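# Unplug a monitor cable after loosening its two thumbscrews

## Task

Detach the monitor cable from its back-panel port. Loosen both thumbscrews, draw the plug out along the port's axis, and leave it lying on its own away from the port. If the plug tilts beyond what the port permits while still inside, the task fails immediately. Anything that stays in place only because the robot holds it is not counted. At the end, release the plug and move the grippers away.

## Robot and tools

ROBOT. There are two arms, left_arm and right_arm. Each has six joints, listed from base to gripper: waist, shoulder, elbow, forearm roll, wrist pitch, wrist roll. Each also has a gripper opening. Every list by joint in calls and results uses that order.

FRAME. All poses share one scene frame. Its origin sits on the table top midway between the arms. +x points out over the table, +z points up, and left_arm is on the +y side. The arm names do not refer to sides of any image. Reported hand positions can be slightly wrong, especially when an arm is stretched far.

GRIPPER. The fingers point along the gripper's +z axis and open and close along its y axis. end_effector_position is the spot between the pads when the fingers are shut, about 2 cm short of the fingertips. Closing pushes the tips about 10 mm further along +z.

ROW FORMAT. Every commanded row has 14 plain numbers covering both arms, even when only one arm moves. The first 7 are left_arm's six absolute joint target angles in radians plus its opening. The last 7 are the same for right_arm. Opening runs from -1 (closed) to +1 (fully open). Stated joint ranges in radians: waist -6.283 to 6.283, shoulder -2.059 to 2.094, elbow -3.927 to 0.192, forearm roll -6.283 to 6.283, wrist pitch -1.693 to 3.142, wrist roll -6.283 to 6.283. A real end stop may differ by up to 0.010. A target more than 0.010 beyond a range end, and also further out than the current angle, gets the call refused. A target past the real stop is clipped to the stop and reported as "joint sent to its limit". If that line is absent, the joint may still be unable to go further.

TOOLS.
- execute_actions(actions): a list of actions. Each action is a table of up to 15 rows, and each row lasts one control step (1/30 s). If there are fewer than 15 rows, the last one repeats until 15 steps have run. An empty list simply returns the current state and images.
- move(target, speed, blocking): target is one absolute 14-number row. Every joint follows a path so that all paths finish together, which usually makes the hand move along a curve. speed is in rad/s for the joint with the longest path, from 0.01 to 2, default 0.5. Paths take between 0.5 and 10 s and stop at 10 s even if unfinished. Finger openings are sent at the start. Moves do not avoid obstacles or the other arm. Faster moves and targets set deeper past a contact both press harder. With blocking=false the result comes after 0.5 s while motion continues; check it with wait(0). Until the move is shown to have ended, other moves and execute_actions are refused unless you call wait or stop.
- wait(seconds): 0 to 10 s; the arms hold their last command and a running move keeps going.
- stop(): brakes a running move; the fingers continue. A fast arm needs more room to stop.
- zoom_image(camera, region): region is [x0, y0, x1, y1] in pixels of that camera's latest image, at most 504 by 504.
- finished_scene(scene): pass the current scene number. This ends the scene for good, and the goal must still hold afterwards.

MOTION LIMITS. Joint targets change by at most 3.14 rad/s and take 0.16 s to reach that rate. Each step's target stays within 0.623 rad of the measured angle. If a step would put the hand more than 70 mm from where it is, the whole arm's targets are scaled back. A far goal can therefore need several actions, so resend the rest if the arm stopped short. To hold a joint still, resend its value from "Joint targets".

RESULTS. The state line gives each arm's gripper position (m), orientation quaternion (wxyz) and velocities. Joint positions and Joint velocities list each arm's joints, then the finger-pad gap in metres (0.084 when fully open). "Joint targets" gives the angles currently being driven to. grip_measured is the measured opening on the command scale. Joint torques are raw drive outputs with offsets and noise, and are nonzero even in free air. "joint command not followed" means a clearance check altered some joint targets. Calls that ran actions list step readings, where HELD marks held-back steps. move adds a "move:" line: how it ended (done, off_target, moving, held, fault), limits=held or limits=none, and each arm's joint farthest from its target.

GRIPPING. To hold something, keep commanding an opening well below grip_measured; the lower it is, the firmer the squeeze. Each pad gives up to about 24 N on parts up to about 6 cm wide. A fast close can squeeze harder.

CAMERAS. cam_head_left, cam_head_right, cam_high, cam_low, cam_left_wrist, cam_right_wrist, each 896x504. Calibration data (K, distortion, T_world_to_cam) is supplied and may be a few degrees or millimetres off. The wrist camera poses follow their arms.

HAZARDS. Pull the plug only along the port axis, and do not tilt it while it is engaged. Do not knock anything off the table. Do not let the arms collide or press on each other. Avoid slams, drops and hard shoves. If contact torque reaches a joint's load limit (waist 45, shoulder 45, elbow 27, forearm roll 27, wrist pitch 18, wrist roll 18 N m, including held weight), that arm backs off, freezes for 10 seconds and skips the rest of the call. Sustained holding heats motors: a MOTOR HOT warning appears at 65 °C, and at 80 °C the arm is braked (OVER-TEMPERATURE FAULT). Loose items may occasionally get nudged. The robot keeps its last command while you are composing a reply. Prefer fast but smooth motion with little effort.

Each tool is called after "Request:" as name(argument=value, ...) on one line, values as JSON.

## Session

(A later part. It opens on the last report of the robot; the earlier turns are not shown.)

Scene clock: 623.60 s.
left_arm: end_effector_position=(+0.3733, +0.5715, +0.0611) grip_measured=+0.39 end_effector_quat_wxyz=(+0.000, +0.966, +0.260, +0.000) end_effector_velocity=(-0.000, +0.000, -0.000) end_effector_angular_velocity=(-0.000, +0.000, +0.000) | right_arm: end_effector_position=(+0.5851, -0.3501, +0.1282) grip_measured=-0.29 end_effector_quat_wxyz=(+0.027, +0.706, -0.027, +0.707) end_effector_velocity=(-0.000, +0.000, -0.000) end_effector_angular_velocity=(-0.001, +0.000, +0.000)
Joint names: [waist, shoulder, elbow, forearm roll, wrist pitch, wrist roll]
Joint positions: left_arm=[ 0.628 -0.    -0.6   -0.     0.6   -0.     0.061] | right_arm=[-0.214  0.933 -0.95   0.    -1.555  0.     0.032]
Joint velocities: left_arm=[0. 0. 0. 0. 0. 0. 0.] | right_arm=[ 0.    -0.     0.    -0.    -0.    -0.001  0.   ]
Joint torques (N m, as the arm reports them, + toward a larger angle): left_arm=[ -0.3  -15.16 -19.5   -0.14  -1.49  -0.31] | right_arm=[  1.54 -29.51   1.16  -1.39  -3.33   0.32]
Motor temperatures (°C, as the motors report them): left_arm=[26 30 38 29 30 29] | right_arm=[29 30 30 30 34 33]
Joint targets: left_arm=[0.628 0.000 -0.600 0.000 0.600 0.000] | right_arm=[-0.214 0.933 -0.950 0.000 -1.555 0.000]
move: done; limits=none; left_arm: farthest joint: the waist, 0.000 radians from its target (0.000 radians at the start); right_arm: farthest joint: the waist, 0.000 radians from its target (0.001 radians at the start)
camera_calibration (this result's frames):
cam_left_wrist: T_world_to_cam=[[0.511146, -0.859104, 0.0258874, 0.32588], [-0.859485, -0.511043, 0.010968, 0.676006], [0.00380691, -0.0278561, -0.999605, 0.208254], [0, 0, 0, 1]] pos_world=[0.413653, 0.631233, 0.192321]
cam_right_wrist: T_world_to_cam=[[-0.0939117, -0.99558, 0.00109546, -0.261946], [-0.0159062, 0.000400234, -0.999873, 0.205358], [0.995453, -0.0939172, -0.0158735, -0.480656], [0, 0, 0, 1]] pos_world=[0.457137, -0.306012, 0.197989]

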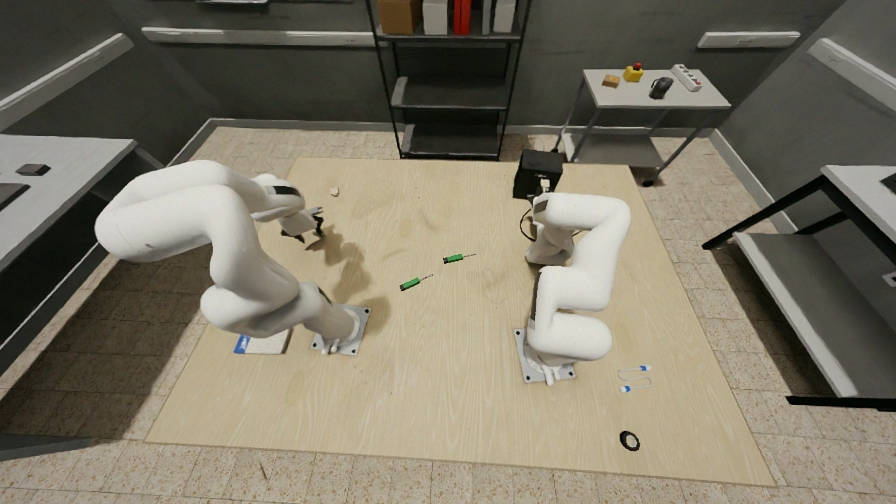

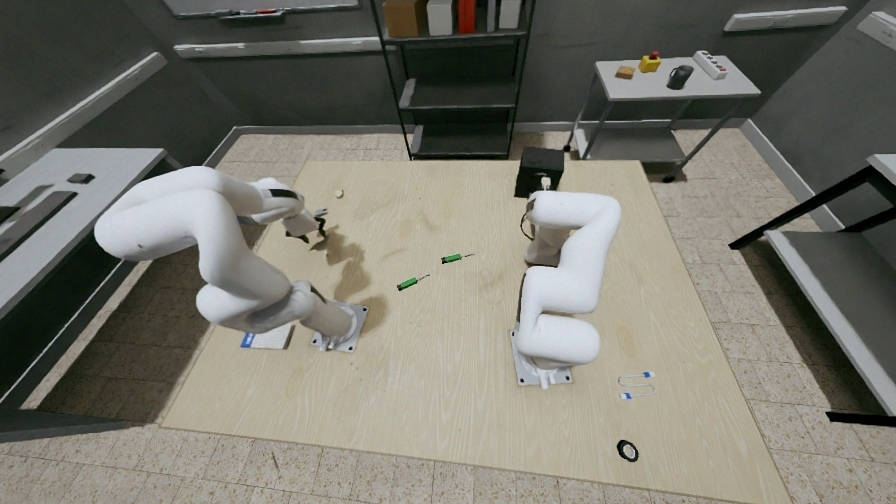

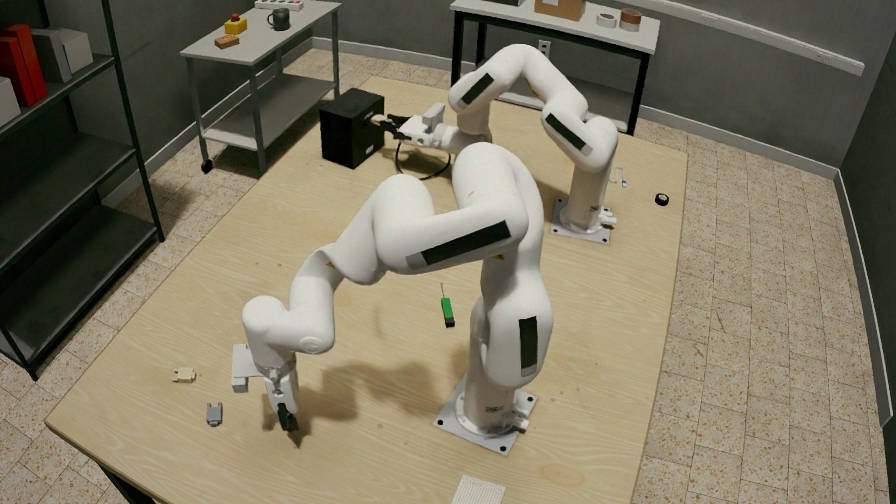

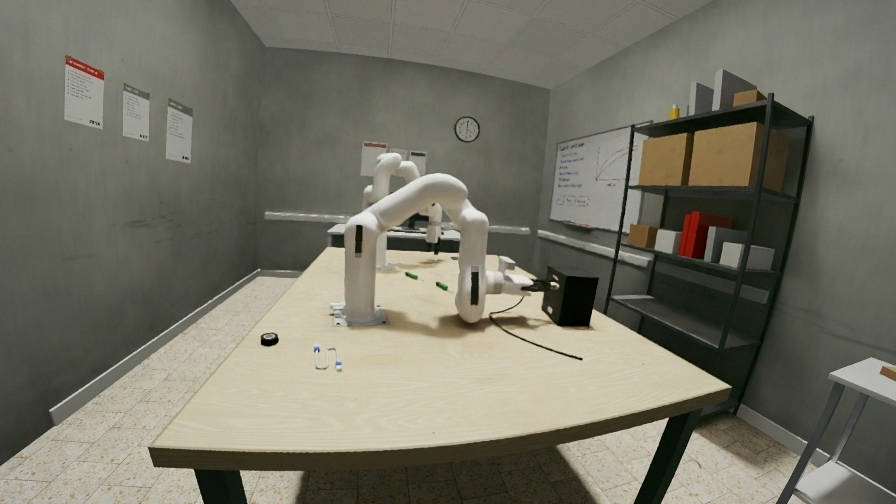

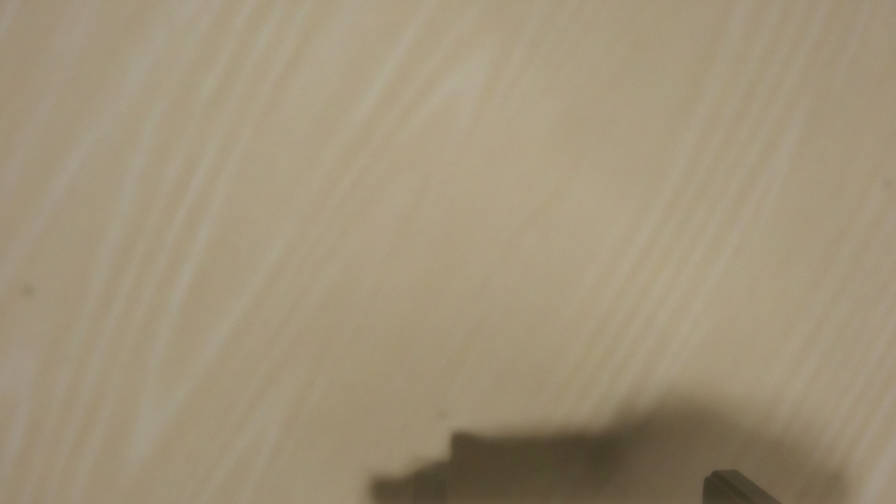

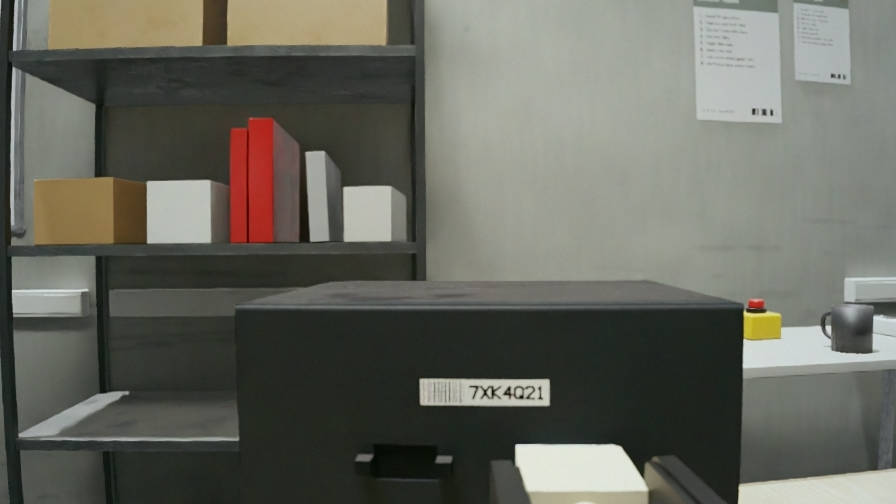

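Request:
execute_actions(actions=[[[0.628,0,-0.6,0,0.6,0,0.4,-0.214,0.9335,-0.9495,0,-1.555,0,0]],
[[0.628,0,-0.6,0,0.6,0,0.4,-0.2135,0.9265,-0.9175,0,-1.58,0,0]],
[[0.628,0,-0.6,0,0.6,0,0.4,-0.2135,0.8075,-0.844,0,-1.5345,0,0]],
[[0.628,0,-0.6,0,0.6,0,0.4,-0.159,0.8075,-0.844,0,-1.5345,0,-0.76]],
[[0.628,0,-0.6,0,0.6,0,0.4,-0.159,0.8075,-0.844,0,-1.5345,-0.8,-0.76]],
[[0.628,0,-0.6,0,0.6,0,0.4,-0.159,0.8075,-0.844,0,-1.5345,-1.571,-0.76]],
[[0.628,0,-0.6,0,0.6,0,0.4,-0.159,0.9265,-0.9175,0,-1.58,-1.571,-0.76]],
[[0.628,0,-0.6,0,0.6,0,0.4,-0.1755,0.9265,-0.9175,0,-1.58,-1.571,-0.76]],
[[0.628,0,-0.6,0,0.6,0,0.4,-0.1785,0.9073,-0.9056,0,-1.5727,-0.971,-0.76]],
[[0.628,0,-0.6,0,0.6,0,0.4,-0.1785,0.9073,-0.9056,0,-1.5727,-0.971,-1]],
[[0.628,0,-0.6,0,0.6,0,0.4,-0.1755,0.9265,-0.9175,0,-1.58,-1.571,-1]],
[[0.628,0,-0.6,0,0.6,0,0.4,-0.1785,0.9457,-0.9294,0,-1.5873,-2.171,-1]],
[[0.628,0,-0.6,0,0.6,0,0.4,-0.1785,0.9457,-0.9294,0,-1.5873,-2.171,-0.76]],
[[0.628,0,-0.6,0,0.6,0,0.4,-0.1755,0.9265,-0.9175,0,-1.58,-1.571,-0.76]],
[[0.628,0,-0.6,0,0.6,0,0.4,-0.1785,0.9073,-0.9056,0,-1.5727,-0.971,-0.76]],
[[0.628,0,-0.6,0,0.6,0,0.4,-0.1785,0.9073,-0.9056,0,-1.5727,-0.971,-1]],
[[0.628,0,-0.6,0,0.6,0,0.4,-0.1755,0.9265,-0.9175,0,-1.58,-1.571,-1]],
[[0.628,0,-0.6,0,0.6,0,0.4,-0.1785,0.9457,-0.9294,0,-1.5873,-2.171,-1]],
[[0.628,0,-0.6,0,0.6,0,0.4,-0.1785,0.9457,-0.9294,0,-1.5873,-2.171,-0.76]],
[[0.628,0,-0.6,0,0.6,0,0.4,-0.1755,0.9265,-0.9175,0,-1.58,-1.571,-0.76]],
[[0.628,0,-0.6,0,0.6,0,0.4,-0.1785,0.9073,-0.9056,0,-1.5727,-0.971,-0.76]],
[[0.628,0,-0.6,0,0.6,0,0.4,-0.1785,0.9073,-0.9056,0,-1.5727,-0.971,-1]],
[[0.628,0,-0.6,0,0.6,0,0.4,-0.1755,0.9265,-0.9175,0,-1.58,-1.571,-1]],
[[0.628,0,-0.6,0,0.6,0,0.4,-0.1785,0.9457,-0.9294,0,-1.5873,-2.171,-1]],
[[0.628,0,-0.6,0,0.6,0,0.4,-0.1785,0.9457,-0.9294,0,-1.5873,-2.171,-0.76]],
[[0.628,0,-0.6,0,0.6,0,0.4,-0.1755,0.9265,-0.9175,0,-1.58,-1.571,-0.76]],
[[0.628,0,-0.6,0,0.6,0,0.4,-0.1785,0.9073,-0.9056,0,-1.5727,-0.971,-0.76]],
[[0.628,0,-0.6,0,0.6,0,0.4,-0.1785,0.9073,-0.9056,0,-1.5727,-0.971,-1]],
[[0.628,0,-0.6,0,0.6,0,0.4,-0.1755,0.9265,-0.9175,0,-1.58,-1.571,-1]],
[[0.628,0,-0.6,0,0.6,0,0.4,-0.1785,0.9457,-0.9294,0,-1.5873,-2.171,-1]],
[[0.628,0,-0.6,0,0.6,0,0.4,-0.1785,0.9457,-0.9294,0,-1.5873,-2.171,-0.76]],
[[0.628,0,-0.6,0,0.6,0,0.4,-0.1755,0.9265,-0.9175,0,-1.58,-1.571,-0.76]],
[[0.628,0,-0.6,0,0.6,0,0.4,-0.1785,0.9073,-0.9056,0,-1.5727,-0.971,-0.76]],
[[0.628,0,-0.6,0,0.6,0,0.4,-0.1785,0.9073,-0.9056,0,-1.5727,-0.971,-1]],
[[0.628,0,-0.6,0,0.6,0,0.4,-0.1755,0.9265,-0.9175,0,-1.58,-1.571,-1]],
[[0.628,0,-0.6,0,0.6,0,0.4,-0.1785,0.9457,-0.9294,0,-1.5873,-2.171,-1]],
[[0.628,0,-0.6,0,0.6,0,0.4,-0.1785,0.9457,-0.9294,0,-1.5873,-2.171,-0.76]],
[[0.628,0,-0.6,0,0.6,0,0.4,-0.1755,0.9265,-0.9175,0,-1.58,-1.571,-0.76]],
[[0.628,0,-0.6,0,0.6,0,0.4,-0.1785,0.9073,-0.9056,0,-1.5727,-0.971,-0.76]],
[[0.628,0,-0.6,0,0.6,0,0.4,-0.1785,0.9073,-0.9056,0,-1.5727,-0.971,-1]],
[[0.628,0,-0.6,0,0.6,0,0.4,-0.1755,0.9265,-0.9175,0,-1.58,-1.571,-1]],
[[0.628,0,-0.6,0,0.6,0,0.4,-0.1785,0.9457,-0.9294,0,-1.5873,-2.171,-1]],
[[0.628,0,-0.6,0,0.6,0,0.4,-0.1785,0.9457,-0.9294,0,-1.5873,-2.171,-0.76]],
[[0.628,0,-0.6,0,0.6,0,0.4,-0.1755,0.9265,-0.9175,0,-1.58,-1.571,-0.76]],
[[0.628,0,-0.6,0,0.6,0,0.4,-0.1785,0.9073,-0.9056,0,-1.5727,-0.971,-0.76]],
[[0.628,0,-0.6,0,0.6,0,0.4,-0.1785,0.9073,-0.9056,0,-1.5727,-0.971,-1]],
[[0.628,0,-0.6,0,0.6,0,0.4,-0.1755,0.9265,-0.9175,0,-1.58,-1.571,-1]],
[[0.628,0,-0.6,0,0.6,0,0.4,-0.1785,0.9457,-0.9294,0,-1.5873,-2.171,-1]],
[[0.628,0,-0.6,0,0.6,0,0.4,-0.1785,0.9457,-0.9294,0,-1.5873,-2.171,-0.76]],
[[0.628,0,-0.6,0,0.6,0,0.4,-0.1755,0.9265,-0.9175,0,-1.58,-1.571,-0.76]],
[[0.628,0,-0.6,0,0.6,0,0.4,-0.1785,0.9073,-0.9056,0,-1.5727,-0.971,-0.76]],
[[0.628,0,-0.6,0,0.6,0,0.4,-0.1785,0.9073,-0.9056,0,-1.5727,-0.971,-1]],
[[0.628,0,-0.6,0,0.6,0,0.4,-0.1755,0.9265,-0.9175,0,-1.58,-1.571,-1]],
[[0.628,0,-0.6,0,0.6,0,0.4,-0.1785,0.9457,-0.9294,0,-1.5873,-2.171,-1]],
[[0.628,0,-0.6,0,0.6,0,0.4,-0.1785,0.9457,-0.9294,0,-1.5873,-2.171,-0.76]],
[[0.628,0,-0.6,0,0.6,0,0.4,-0.1755,0.9265,-0.9175,0,-1.58,-1.571,-0.76]],
[[0.628,0,-0.6,0,0.6,0,0.4,-0.1785,0.9073,-0.9056,0,-1.5727,-0.971,-0.76]],
[[0.628,0,-0.6,0,0.6,0,0.4,-0.1785,0.9073,-0.9056,0,-1.5727,-0.971,-1]],
[[0.628,0,-0.6,0,0.6,0,0.4,-0.1755,0.9265,-0.9175,0,-1.58,-1.571,-1]],
[[0.628,0,-0.6,0,0.6,0,0.4,-0.1785,0.9457,-0.9294,0,-1.5873,-2.171,-1]],
[[0.628,0,-0.6,0,0.6,0,0.4,-0.1785,0.9457,-0.9294,0,-1.5873,-2.171,-0.76]],
[[0.628,0,-0.6,0,0.6,0,0.4,-0.1755,0.9265,-0.9175,0,-1.58,-1.571,-0.76]],
[[0.628,0,-0.6,0,0.6,0,0.4,-0.159,0.9265,-0.9175,0,-1.58,-1.571,-0.76]],
[[0.628,0,-0.6,0,0.6,0,0.4,-0.159,0.8075,-0.844,0,-1.5345,-1.571,-0.76]],
[[0.628,0,-0.6,0,0.6,0,0.4,-0.268,0.8075,-0.844,0,-1.5345,-1.571,-0.76]],
[[0.628,0,-0.6,0,0.6,0,0.4,-0.268,0.9265,-0.9175,0,-1.58,-1.571,-0.76]],
[[0.628,0,-0.6,0,0.6,0,0.4,-0.2515,0.9265,-0.9175,0,-1.58,-1.571,-0.76]],
[[0.628,0,-0.6,0,0.6,0,0.4,-0.2485,0.9457,-0.9294,0,-1.5873,-0.971,-0.76]],
[[0.628,0,-0.6,0,0.6,0,0.4,-0.2485,0.9457,-0.9294,0,-1.5873,-0.971,-1]],
[[0.628,0,-0.6,0,0.6,0,0.4,-0.2515,0.9265,-0.9175,0,-1.58,-1.571,-1]],
[[0.628,0,-0.6,0,0.6,0,0.4,-0.2485,0.9073,-0.9056,0,-1.5727,-2.171,-1]],
[[0.628,0,-0.6,0,0.6,0,0.4,-0.2485,0.9073,-0.9056,0,-1.5727,-2.171,-0.76]],
[[0.628,0,-0.6,0,0.6,0,0.4,-0.2515,0.9265,-0.9175,0,-1.58,-1.571,-0.76]],
[[0.628,0,-0.6,0,0.6,0,0.4,-0.2485,0.9457,-0.9294,0,-1.5873,-0.971,-0.76]],
[[0.628,0,-0.6,0,0.6,0,0.4,-0.2485,0.9457,-0.9294,0,-1.5873,-0.971,-1]],
[[0.628,0,-0.6,0,0.6,0,0.4,-0.2515,0.9265,-0.9175,0,-1.58,-1.571,-1]],
[[0.628,0,-0.6,0,0.6,0,0.4,-0.2485,0.9073,-0.9056,0,-1.5727,-2.171,-1]],
[[0.628,0,-0.6,0,0.6,0,0.4,-0.2485,0.9073,-0.9056,0,-1.5727,-2.171,-0.76]],
[[0.628,0,-0.6,0,0.6,0,0.4,-0.2515,0.9265,-0.9175,0,-1.58,-1.571,-0.76]],
[[0.628,0,-0.6,0,0.6,0,0.4,-0.2485,0.9457,-0.9294,0,-1.5873,-0.971,-0.76]],
[[0.628,0,-0.6,0,0.6,0,0.4,-0.2485,0.9457,-0.9294,0,-1.5873,-0.971,-1]],
[[0.628,0,-0.6,0,0.6,0,0.4,-0.2515,0.9265,-0.9175,0,-1.58,-1.571,-1]],
[[0.628,0,-0.6,0,0.6,0,0.4,-0.2485,0.9073,-0.9056,0,-1.5727,-2.171,-1]],
[[0.628,0,-0.6,0,0.6,0,0.4,-0.2485,0.9073,-0.9056,0,-1.5727,-2.171,-0.76]],
[[0.628,0,-0.6,0,0.6,0,0.4,-0.2515,0.9265,-0.9175,0,-1.58,-1.571,-0.76]],
[[0.628,0,-0.6,0,0.6,0,0.4,-0.2485,0.9457,-0.9294,0,-1.5873,-0.971,-0.76]],
[[0.628,0,-0.6,0,0.6,0,0.4,-0.2485,0.9457,-0.9294,0,-1.5873,-0.971,-1]],
[[0.628,0,-0.6,0,0.6,0,0.4,-0.2515,0.9265,-0.9175,0,-1.58,-1.571,-1]],
[[0.628,0,-0.6,0,0.6,0,0.4,-0.2485,0.9073,-0.9056,0,-1.5727,-2.171,-1]],
[[0.628,0,-0.6,0,0.6,0,0.4,-0.2485,0.9073,-0.9056,0,-1.5727,-2.171,-0.76]],
[[0.628,0,-0.6,0,0.6,0,0.4,-0.2515,0.9265,-0.9175,0,-1.58,-1.571,-0.76]],
[[0.628,0,-0.6,0,0.6,0,0.4,-0.2485,0.9457,-0.9294,0,-1.5873,-0.971,-0.76]],
[[0.628,0,-0.6,0,0.6,0,0.4,-0.2485,0.9457,-0.9294,0,-1.5873,-0.971,-1]],
[[0.628,0,-0.6,0,0.6,0,0.4,-0.2515,0.9265,-0.9175,0,-1.58,-1.571,-1]],
[[0.628,0,-0.6,0,0.6,0,0.4,-0.2485,0.9073,-0.9056,0,-1.5727,-2.171,-1]],
[[0.628,0,-0.6,0,0.6,0,0.4,-0.2485,0.9073,-0.9056,0,-1.5727,-2.171,-0.76]],
[[0.628,0,-0.6,0,0.6,0,0.4,-0.2515,0.9265,-0.9175,0,-1.58,-1.571,-0.76]],
[[0.628,0,-0.6,0,0.6,0,0.4,-0.2485,0.9457,-0.9294,0,-1.5873,-0.971,-0.76]],
[[0.628,0,-0.6,0,0.6,0,0.4,-0.2485,0.9457,-0.9294,0,-1.5873,-0.971,-1]],
[[0.628,0,-0.6,0,0.6,0,0.4,-0.2515,0.9265,-0.9175,0,-1.58,-1.571,-1]],
[[0.628,0,-0.6,0,0.6,0,0.4,-0.2485,0.9073,-0.9056,0,-1.5727,-2.171,-1]],
[[0.628,0,-0.6,0,0.6,0,0.4,-0.2485,0.9073,-0.9056,0,-1.5727,-2.171,-0.76]],
[[0.628,0,-0.6,0,0.6,0,0.4,-0.2515,0.9265,-0.9175,0,-1.58,-1.571,-0.76]],
[[0.628,0,-0.6,0,0.6,0,0.4,-0.2485,0.9457,-0.9294,0,-1.5873,-0.971,-0.76]],
[[0.628,0,-0.6,0,0.6,0,0.4,-0.2485,0.9457,-0.9294,0,-1.5873,-0.971,-1]],
[[0.628,0,-0.6,0,0.6,0,0.4,-0.2515,0.9265,-0.9175,0,-1.58,-1.571,-1]],
[[0.628,0,-0.6,0,0.6,0,0.4,-0.2485,0.9073,-0.9056,0,-1.5727,-2.171,-1]],
[[0.628,0,-0.6,0,0.6,0,0.4,-0.2485,0.9073,-0.9056,0,-1.5727,-2.171,-0.76]],
[[0.628,0,-0.6,0,0.6,0,0.4,-0.2515,0.9265,-0.9175,0,-1.58,-1.571,-0.76]],
[[0.628,0,-0.6,0,0.6,0,0.4,-0.2485,0.9457,-0.9294,0,-1.5873,-0.971,-0.76]],
[[0.628,0,-0.6,0,0.6,0,0.4,-0.2485,0.9457,-0.9294,0,-1.5873,-0.971,-1]],
[[0.628,0,-0.6,0,0.6,0,0.4,-0.2515,0.9265,-0.9175,0,-1.58,-1.571,-1]],
[[0.628,0,-0.6,0,0.6,0,0.4,-0.2485,0.9073,-0.9056,0,-1.5727,-2.171,-1]],
[[0.628,0,-0.6,0,0.6,0,0.4,-0.2485,0.9073,-0.9056,0,-1.5727,-2.171,-0.76]],
[[0.628,0,-0.6,0,0.6,0,0.4,-0.2515,0.9265,-0.9175,0,-1.58,-1.571,-0.76]],
[[0.628,0,-0.6,0,0.6,0,0.4,-0.2485,0.9457,-0.9294,0,-1.5873,-0.971,-0.76]],
[[0.628,0,-0.6,0,0.6,0,0.4,-0.2485,0.9457,-0.9294,0,-1.5873,-0.971,-1]],
[[0.628,0,-0.6,0,0.6,0,0.4,-0.2515,0.9265,-0.9175,0,-1.58,-1.571,-1]],
[[0.628,0,-0.6,0,0.6,0,0.4,-0.2485,0.9073,-0.9056,0,-1.5727,-2.171,-1]],
[[0.628,0,-0.6,0,0.6,0,0.4,-0.2485,0.9073,-0.9056,0,-1.5727,-2.171,-0.76]],
[[0.628,0,-0.6,0,0.6,0,0.4,-0.2515,0.9265,-0.9175,0,-1.58,-1.571,-0.76]],
[[0.628,0,-0.6,0,0.6,0,0.4,-0.268,0.9265,-0.9175,0,-1.58,-1.571,-0.76]],
[[0.628,0,-0.6,0,0.6,0,0.4,-0.268,0.8075,-0.844,0,-1.5345,-1.571,-0.76]],
[[0.628,0,-0.6,0,0.6,0,0.4,-0.268,0.8075,-0.844,0,-1.5345,-0.8,-0.76]],
[[0.628,0,-0.6,0,0.6,0,0.4,-0.268,0.8075,-0.844,0,-1.5345,0,-0.76]],
[[0.628,0,-0.6,0,0.6,0,0.4,-0.2135,0.8075,-0.844,0,-1.5345,0,0]],
[[0.628,0,-0.6,0,0.6,0,0.4,-0.2135,0.9265,-0.9175,0,-1.58,0,0]],
[[0.628,0,-0.6,0,0.6,0,0.4,-0.2145,0.9405,-0.9815,0,-1.53,0,0]],
[[0.628,0,-0.6,0,0.6,0,0.4,-0.2145,0.9405,-0.9815,0,-1.53,0,-0.5]]])

Request:
move(target=[0.628,0,-0.6,0,0.6,0,0.4,-0.214,0.9335,-0.9495,0,-1.555,0,-0.5], speed=0.015)

Scene clock: 795.60 s.
left_arm: end_effector_position=(+0.3733, +0.5715, +0.0611) grip_measured=+0.39 end_effector_quat_wxyz=(+0.000, +0.966, +0.260, +0.000) end_effector_velocity=(+0.001, +0.000, +0.001) end_effector_angular_velocity=(+0.001, -0.001, -0.001) | right_arm: end_effector_position=(+0.5736, -0.3694, +0.1225) grip_measured=-0.78 end_effector_quat_wxyz=(+0.371, +0.640, +0.301, +0.602) end_effector_velocity=(+0.000, +0.000, -0.000) end_effector_angular_velocity=(+0.224, -0.028, +0.001)
Joint names: [waist, shoulder, elbow, forearm roll, wrist pitch, wrist roll]
Joint positions: left_arm=[ 0.628 -0.    -0.6   -0.     0.6   -0.     0.061] | right_arm=[-0.249  0.945 -0.929 -0.    -1.587 -0.991  0.01 ]
Joint velocities: left_arm=[-0.    -0.001 -0.001 -0.    -0.     0.001 -0.   ] | right_arm=[ 0.     0.005 -0.004 -0.    -0.003  0.225  0.   ]
Joint torques (N m, as the arm reports them, + toward a larger angle): left_arm=[  1.58 -14.82 -19.17   0.47  -1.66  -0.76] | right_arm=[ -1.76 -33.05  -6.37  -0.22  -1.2    0.46]
Motor temperatures (°C, as the motors report them): left_arm=[26 30 39 29 30 29] | right_arm=[29 30 30 30 34 33]
Joint targets: left_arm=[0.628 0.000 -0.600 0.000 0.600 0.000] | right_arm=[-0.248 0.946 -0.929 0.000 -1.587 -0.971]
Step readings (joint positions; steps 1 to 15: 1st action; 16 to 30: 2nd action; 31 to 45: 3rd action; 46 to 60: 4th action; 61 to 75: 5th action; 76 to 90: 6th action; 91 to 105: 7th action; 106 to 120: 8th action; 121 to 135: 9th action; 136 to 150: 10th action; 151 to 165: 11th action; 166 to 180: 12th action; 181 to 195: 13th action):
0: left_arm=[0.628 -0.000 -0.600 -0.000 0.600 -0.000] | right_arm=[-0.214 0.933 -0.950 -0.000 -1.555 -0.000]
1: left_arm=[0.628 -0.000 -0.600 0.000 0.600 -0.000] | right_arm=[-0.214 0.933 -0.949 -0.000 -1.556 0.000]
2: left_arm=[0.628 0.000 -0.600 0.000 0.600 0.000] | right_arm=[-0.213 0.934 -0.945 -0.001 -1.559 -0.000]
4: left_arm=[0.628 0.000 -0.600 0.000 0.600 -0.000] | right_arm=[-0.212 0.936 -0.942 -0.002 -1.560 -0.000]
8: left_arm=[0.628 0.000 -0.600 -0.000 0.600 0.000] | right_arm=[-0.213 0.935 -0.946 -0.001 -1.557 -0.000]
15: left_arm=[0.628 -0.000 -0.600 -0.000 0.600 -0.000] | right_arm=[-0.214 0.934 -0.949 -0.000 -1.555 -0.000]
16: left_arm=[0.628 -0.000 -0.600 -0.000 0.600 -0.000] | right_arm=[-0.214 0.934 -0.948 -0.000 -1.556 -0.000]
17: left_arm=[0.628 0.000 -0.600 0.000 0.600 -0.000] | right_arm=[-0.214 0.932 -0.944 -0.000 -1.560 -0.000]
19: left_arm=[0.628 0.000 -0.600 0.000 0.600 0.000] | right_arm=[-0.214 0.929 -0.929 0.000 -1.571 0.000]
23: left_arm=[0.628 0.000 -0.600 0.000 0.600 0.000] | right_arm=[-0.214 0.927 -0.920 0.000 -1.578 0.000]
30: left_arm=[0.628 0.000 -0.600 -0.000 0.600 -0.000] | right_arm=[-0.214 0.926 -0.918 0.000 -1.580 -0.000]
31: left_arm=[0.628 -0.000 -0.600 -0.000 0.600 0.000] | right_arm=[-0.214 0.926 -0.917 0.000 -1.580 -0.000]
32: left_arm=[0.628 -0.000 -0.600 0.000 0.600 -0.000] | right_arm=[-0.214 0.921 -0.913 0.000 -1.577 -0.000]
34: left_arm=[0.628 -0.000 -0.600 0.000 0.600 -0.000] | right_arm=[-0.214 0.881 -0.885 -0.000 -1.560 -0.000]
38: left_arm=[0.628 -0.000 -0.600 0.000 0.600 -0.000] | right_arm=[-0.213 0.818 -0.854 0.000 -1.540 -0.000]
45: left_arm=[0.628 0.000 -0.600 0.000 0.600 -0.000] | right_arm=[-0.214 0.809 -0.844 0.000 -1.535 -0.000]
46: left_arm=[0.628 0.000 -0.600 -0.000 0.600 -0.000] | right_arm=[-0.213 0.809 -0.844 0.000 -1.535 -0.000]
47: left_arm=[0.628 -0.000 -0.600 -0.000 0.600 -0.000] | right_arm=[-0.209 0.809 -0.844 0.000 -1.535 0.000]
49: left_arm=[0.628 0.000 -0.600 0.000 0.600 0.000] | right_arm=[-0.183 0.808 -0.844 0.000 -1.535 0.000]
53: left_arm=[0.628 0.000 -0.600 -0.000 0.600 -0.000] | right_arm=[-0.162 0.808 -0.844 -0.000 -1.535 -0.000]
60: left_arm=[0.628 0.000 -0.600 0.000 0.600 -0.000] | right_arm=[-0.160 0.808 -0.844 0.000 -1.535 0.000]
61: left_arm=[0.628 -0.000 -0.600 0.000 0.600 0.000] | right_arm=[-0.160 0.808 -0.844 0.000 -1.535 -0.001]
62: left_arm=[0.628 -0.000 -0.600 -0.000 0.600 -0.000] | right_arm=[-0.159 0.808 -0.844 0.000 -1.535 -0.007]
64: left_arm=[0.628 0.000 -0.600 0.000 0.600 0.000] | right_arm=[-0.159 0.808 -0.844 0.000 -1.535 -0.058]
68: left_arm=[0.628 -0.000 -0.600 -0.000 0.600 -0.000] | right_arm=[-0.159 0.807 -0.844 0.000 -1.535 -0.343]
75: left_arm=[0.628 -0.000 -0.600 0.000 0.600 -0.000] | right_arm=[-0.159 0.808 -0.844 -0.000 -1.534 -0.756]
76: left_arm=[0.628 -0.000 -0.600 -0.000 0.600 -0.000] | right_arm=[-0.159 0.808 -0.844 0.000 -1.534 -0.771]
77: left_arm=[0.628 0.000 -0.600 -0.000 0.600 -0.000] | right_arm=[-0.159 0.808 -0.844 0.000 -1.535 -0.787]
79: left_arm=[0.628 0.000 -0.600 0.000 0.600 0.000] | right_arm=[-0.159 0.807 -0.844 0.000 -1.535 -0.848]
83: left_arm=[0.628 -0.000 -0.600 0.000 0.600 -0.000] | right_arm=[-0.159 0.807 -0.844 -0.000 -1.535 -1.140]
90: left_arm=[0.628 -0.000 -0.600 -0.000 0.600 -0.000] | right_arm=[-0.159 0.807 -0.844 -0.000 -1.535 -1.531]
91: left_arm=[0.628 -0.000 -0.600 0.000 0.600 -0.000] | right_arm=[-0.159 0.808 -0.844 0.000 -1.535 -1.544]
92: left_arm=[0.628 0.000 -0.600 0.000 0.600 -0.000] | right_arm=[-0.159 0.813 -0.848 0.000 -1.538 -1.552]
94: left_arm=[0.628 0.000 -0.600 0.000 0.600 -0.000] | right_arm=[-0.159 0.853 -0.876 0.000 -1.554 -1.562]
98: left_arm=[0.628 0.000 -0.600 0.000 0.600 -0.000] | right_arm=[-0.159 0.916 -0.907 -0.000 -1.574 -1.569]
105: left_arm=[0.628 -0.000 -0.600 0.000 0.600 -0.000] | right_arm=[-0.159 0.925 -0.917 0.000 -1.580 -1.571]
106: left_arm=[0.628 -0.000 -0.600 0.000 0.600 -0.000] | right_arm=[-0.159 0.925 -0.917 -0.000 -1.580 -1.571]
107: left_arm=[0.628 -0.000 -0.600 0.000 0.600 -0.000] | right_arm=[-0.162 0.925 -0.917 -0.000 -1.580 -1.571]
109: left_arm=[0.628 -0.000 -0.600 -0.000 0.600 -0.000] | right_arm=[-0.170 0.926 -0.917 -0.000 -1.579 -1.571]
113: left_arm=[0.628 0.000 -0.600 0.000 0.600 0.000] | right_arm=[-0.175 0.926 -0.917 -0.000 -1.580 -1.571]
120: left_arm=[0.628 0.000 -0.600 -0.000 0.600 -0.000] | right_arm=[-0.175 0.927 -0.917 -0.000 -1.580 -1.571]
121: left_arm=[0.628 0.000 -0.600 0.000 0.600 0.000] | right_arm=[-0.175 0.927 -0.917 -0.000 -1.580 -1.570]
122: left_arm=[0.628 0.000 -0.600 0.000 0.600 -0.000] | right_arm=[-0.175 0.926 -0.917 -0.000 -1.580 -1.564]
124: left_arm=[0.628 0.000 -0.600 -0.000 0.600 -0.000] | right_arm=[-0.176 0.925 -0.916 0.000 -1.579 -1.513]
128: left_arm=[0.628 0.000 -0.600 0.000 0.600 0.000] | right_arm=[-0.177 0.916 -0.911 0.000 -1.576 -1.239]
135: left_arm=[0.628 0.000 -0.600 0.000 0.600 -0.000] | right_arm=[-0.179 0.908 -0.906 0.000 -1.573 -0.991]
136: left_arm=[0.628 -0.000 -0.600 -0.000 0.600 -0.000] | right_arm=[-0.179 0.908 -0.906 0.000 -1.573 -0.985]
137: left_arm=[0.628 -0.000 -0.600 -0.000 0.600 -0.000] | right_arm=[-0.179 0.908 -0.906 0.000 -1.573 -0.981]
139: left_arm=[0.628 -0.000 -0.600 0.000 0.600 -0.000] | right_arm=[-0.179 0.907 -0.906 0.000 -1.573 -0.976]
143: left_arm=[0.628 -0.000 -0.600 0.000 0.600 0.000] | right_arm=[-0.179 0.907 -0.906 0.000 -1.573 -0.972]
150: left_arm=[0.628 -0.000 -0.600 -0.000 0.600 -0.000] | right_arm=[-0.179 0.907 -0.906 0.000 -1.573 -0.971]
151: left_arm=[0.628 0.000 -0.600 0.000 0.600 0.000] | right_arm=[-0.179 0.907 -0.906 0.000 -1.573 -0.972]
152: left_arm=[0.628 0.000 -0.600 -0.000 0.600 -0.000] | right_arm=[-0.178 0.907 -0.906 -0.000 -1.573 -0.978]
154: left_arm=[0.628 -0.000 -0.600 0.000 0.600 -0.000] | right_arm=[-0.178 0.909 -0.907 -0.000 -1.573 -1.029]
158: left_arm=[0.628 -0.000 -0.600 0.000 0.600 -0.000] | right_arm=[-0.177 0.918 -0.912 -0.000 -1.577 -1.303]
165: left_arm=[0.628 0.000 -0.600 -0.000 0.600 -0.000] | right_arm=[-0.176 0.926 -0.917 0.000 -1.579 -1.551]
166: left_arm=[0.628 0.000 -0.600 0.000 0.600 0.000] | right_arm=[-0.176 0.926 -0.917 0.000 -1.579 -1.558]
167: left_arm=[0.628 0.000 -0.600 0.000 0.600 -0.000] | right_arm=[-0.176 0.927 -0.917 0.000 -1.580 -1.569]
169: left_arm=[0.628 -0.000 -0.600 -0.000 0.600 -0.000] | right_arm=[-0.176 0.928 -0.918 0.000 -1.580 -1.624]
173: left_arm=[0.628 -0.000 -0.600 -0.000 0.600 -0.000] | right_arm=[-0.177 0.937 -0.924 0.000 -1.584 -1.901]
180: left_arm=[0.628 0.000 -0.600 -0.000 0.600 -0.000] | right_arm=[-0.179 0.945 -0.929 0.000 -1.587 -2.151]
181: left_arm=[0.628 0.000 -0.600 -0.000 0.600 -0.000] | right_arm=[-0.179 0.945 -0.929 0.000 -1.587 -2.157]
182: left_arm=[0.628 0.000 -0.600 -0.000 0.600 -0.000] | right_arm=[-0.178 0.945 -0.929 -0.000 -1.588 -2.161]
184: left_arm=[0.628 -0.000 -0.600 -0.000 0.600 -0.000] | right_arm=[-0.178 0.945 -0.929 -0.000 -1.588 -2.166]
Lines left out of this list: 457.
camera_calibration (this result's frames):
cam_left_wrist: T_world_to_cam=[[0.511146, -0.859104, 0.0258874, 0.32588], [-0.859485, -0.511043, 0.0109683, 0.676006], [0.00380667, -0.0278563, -0.999605, 0.208255], [0, 0, 0, 1]] pos_world=[0.413653, 0.631233, 0.192321]
cam_right_wrist: T_world_to_cam=[[-0.0773982, -0.541441, 0.837168, -0.226383], [-0.109746, -0.829958, -0.546924, -0.108915], [0.990942, -0.134207, 0.00481623, -0.485907], [0, 0, 0, 1]] pos_world=[0.452031, -0.27818, 0.132292]

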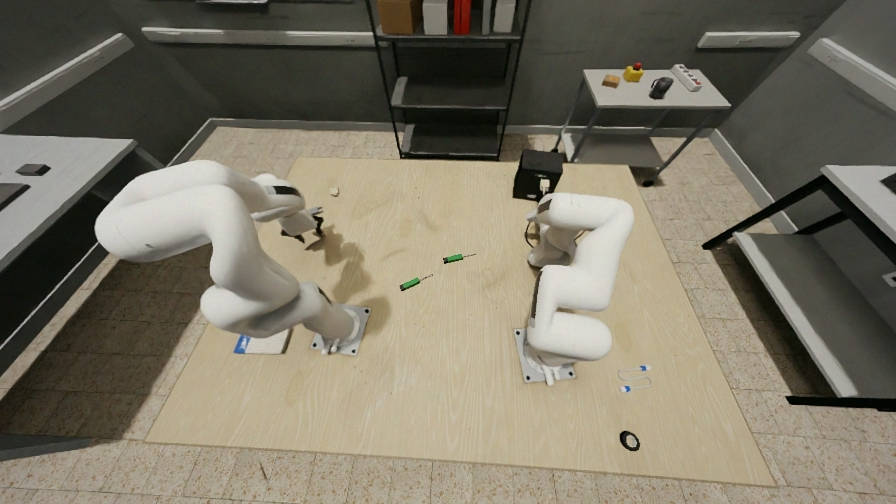

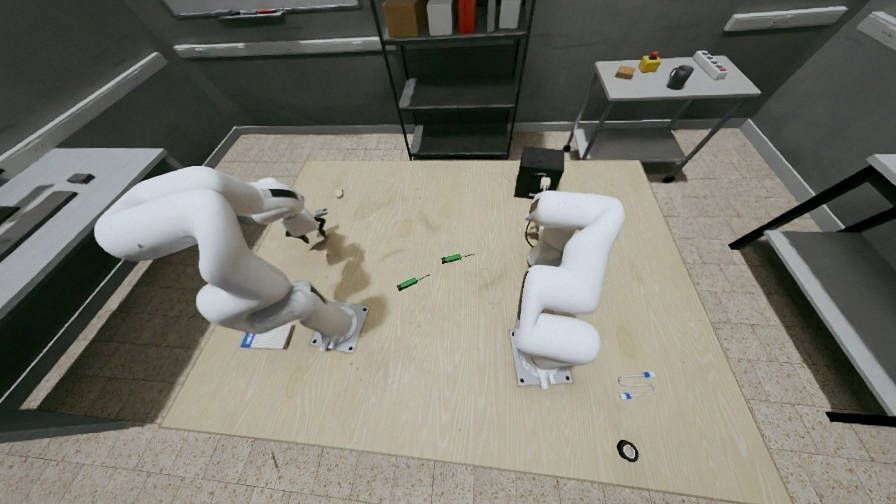

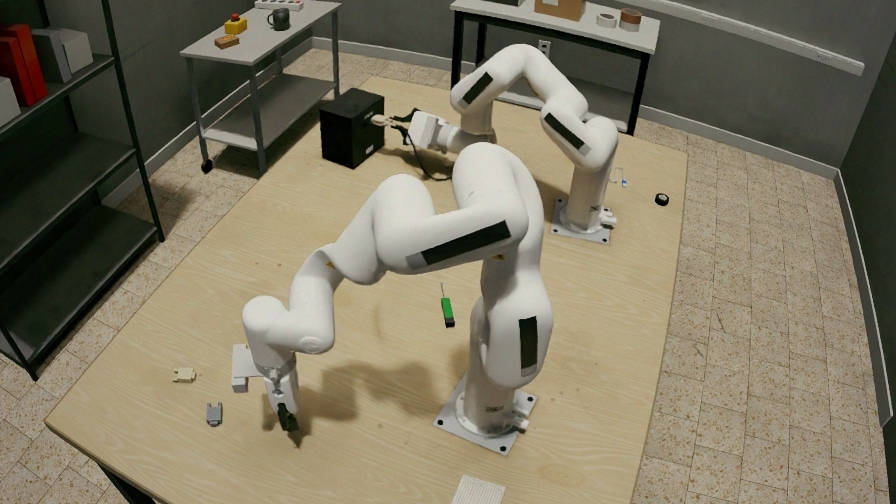

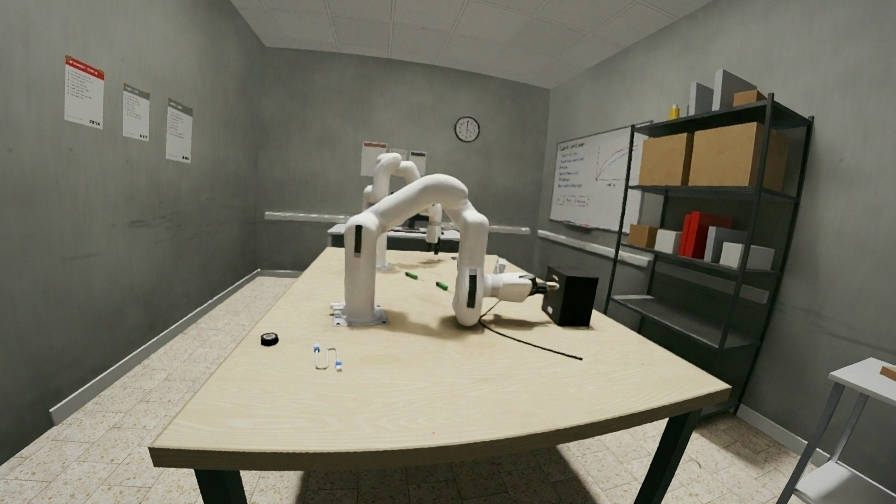

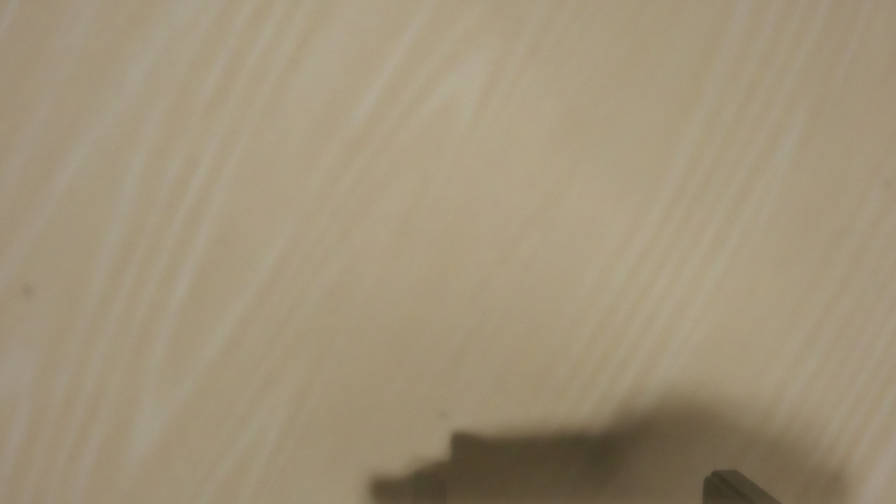

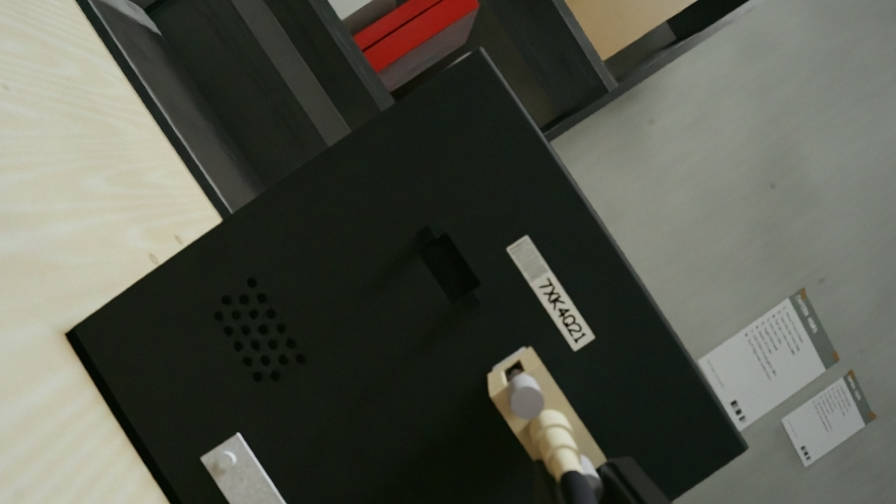

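Scene clock: 805.80 s.
left_arm: end_effector_position=(+0.3733, +0.5715, +0.0611) grip_measured=+0.39 end_effector_quat_wxyz=(+0.000, +0.966, +0.260, +0.000) end_effector_velocity=(-0.000, +0.000, -0.000) end_effector_angular_velocity=(-0.000, +0.001, +0.000) | right_arm: end_effector_position=(+0.5753, -0.3665, +0.1233) grip_measured=-0.52 end_effector_quat_wxyz=(+0.323, +0.660, +0.254, +0.629) end_effector_velocity=(+0.000, -0.000, -0.000) end_effector_angular_velocity=(+0.001, +0.001, -0.000)
Joint names: [waist, shoulder, elbow, forearm roll, wrist pitch, wrist roll]
Joint positions: left_arm=[ 0.628  0.    -0.6    0.     0.6   -0.     0.061] | right_arm=[-0.243  0.943 -0.932  0.    -1.582 -0.841  0.021]
Joint velocities: left_arm=[ 0.001  0.     0.     0.    -0.     0.001  0.   ] | right_arm=[-0.     0.    -0.001 -0.     0.002  0.001 -0.   ]
Joint torques (N m, as the arm reports them, + toward a larger angle): left_arm=[  1.37 -14.65 -19.94   0.28  -1.1   -0.74] | right_arm=[ -0.85 -33.98  -7.25  -0.42  -1.38   0.57]
Motor temperatures (°C, as the motors report them): left_arm=[26 30 39 29 30 29] | right_arm=[29 30 30 30 34 33]
Joint targets: left_arm=[0.628 -0.000 -0.600 -0.000 0.600 -0.000] | right_arm=[-0.243 0.943 -0.932 -0.000 -1.582 -0.841]
move: off_target (right_arm; path cut at 10 s); limits=none; left_arm: farthest joint: the waist, 0.000 radians from its target (0.000 radians at the start); right_arm: farthest joint: the wrist roll, 0.841 radians from its target (0.991 radians at the start)
camera_calibration (this result's frames):
cam_left_wrist: T_world_to_cam=[[0.511146, -0.859104, 0.0258874, 0.32588], [-0.859485, -0.511043, 0.0109682, 0.676006], [0.00380677, -0.0278562, -0.999605, 0.208254], [0, 0, 0, 1]] pos_world=[0.413653, 0.631233, 0.192321]
cam_right_wrist: T_world_to_cam=[[-0.0871773, -0.659989, 0.7462, -0.251948], [-0.0958135, -0.740024, -0.665721, -0.0663251], [0.991574, -0.129532, 0.00127738, -0.485486], [0, 0, 0, 1]] pos_world=[0.453076, -0.278251, 0.144469]

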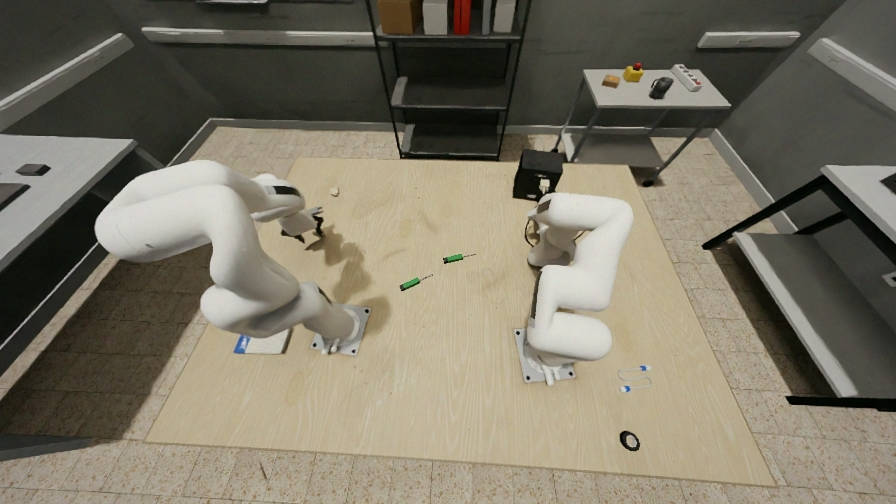

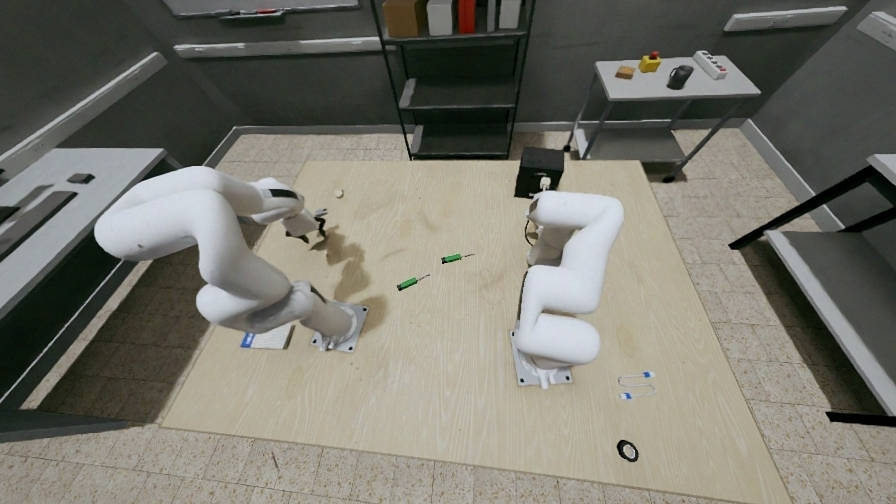

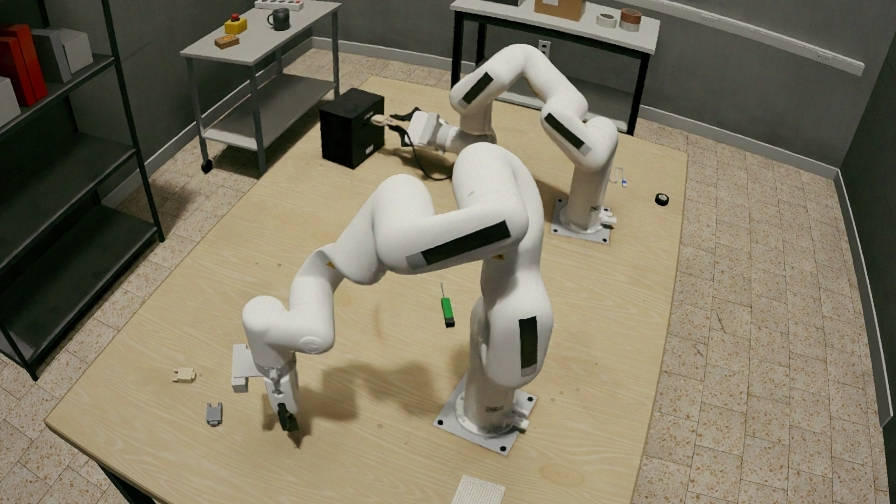

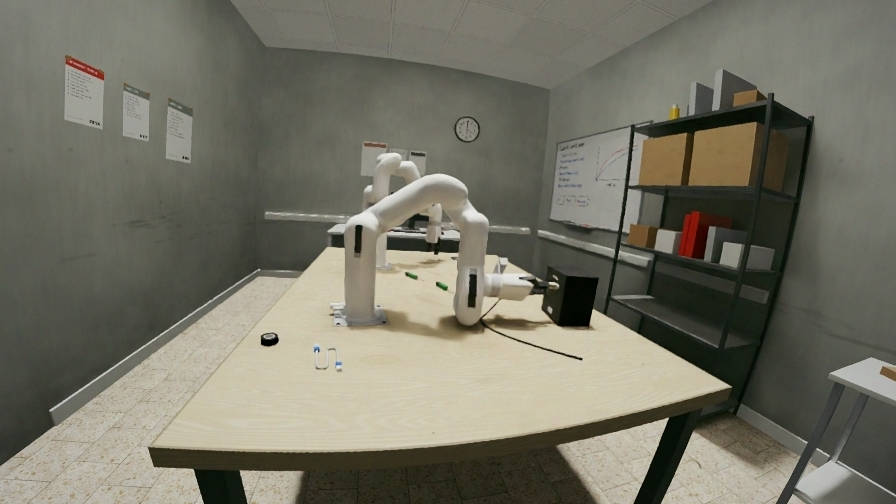

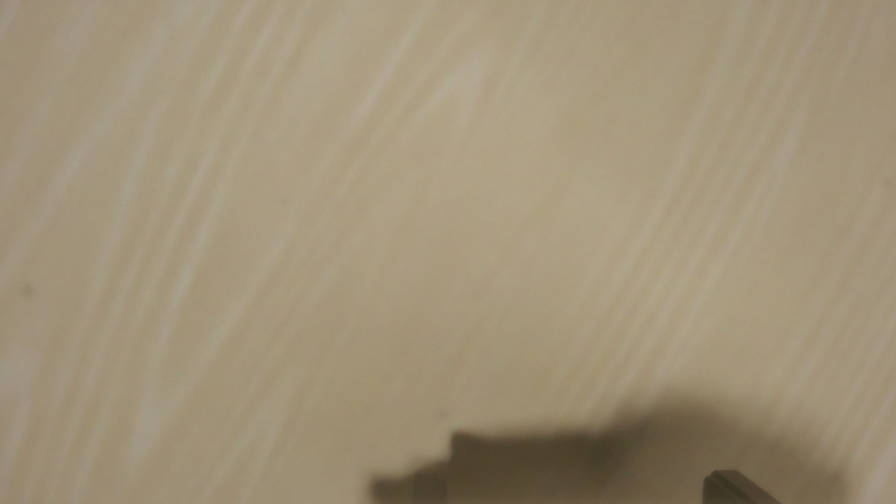

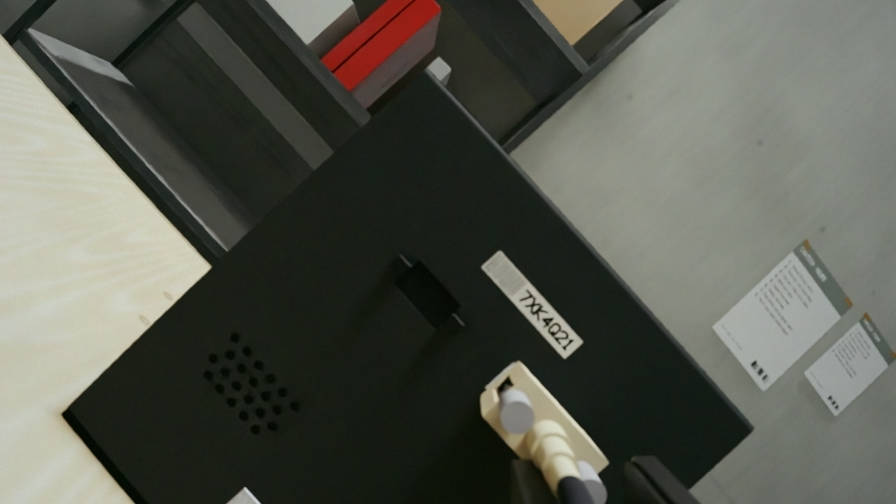

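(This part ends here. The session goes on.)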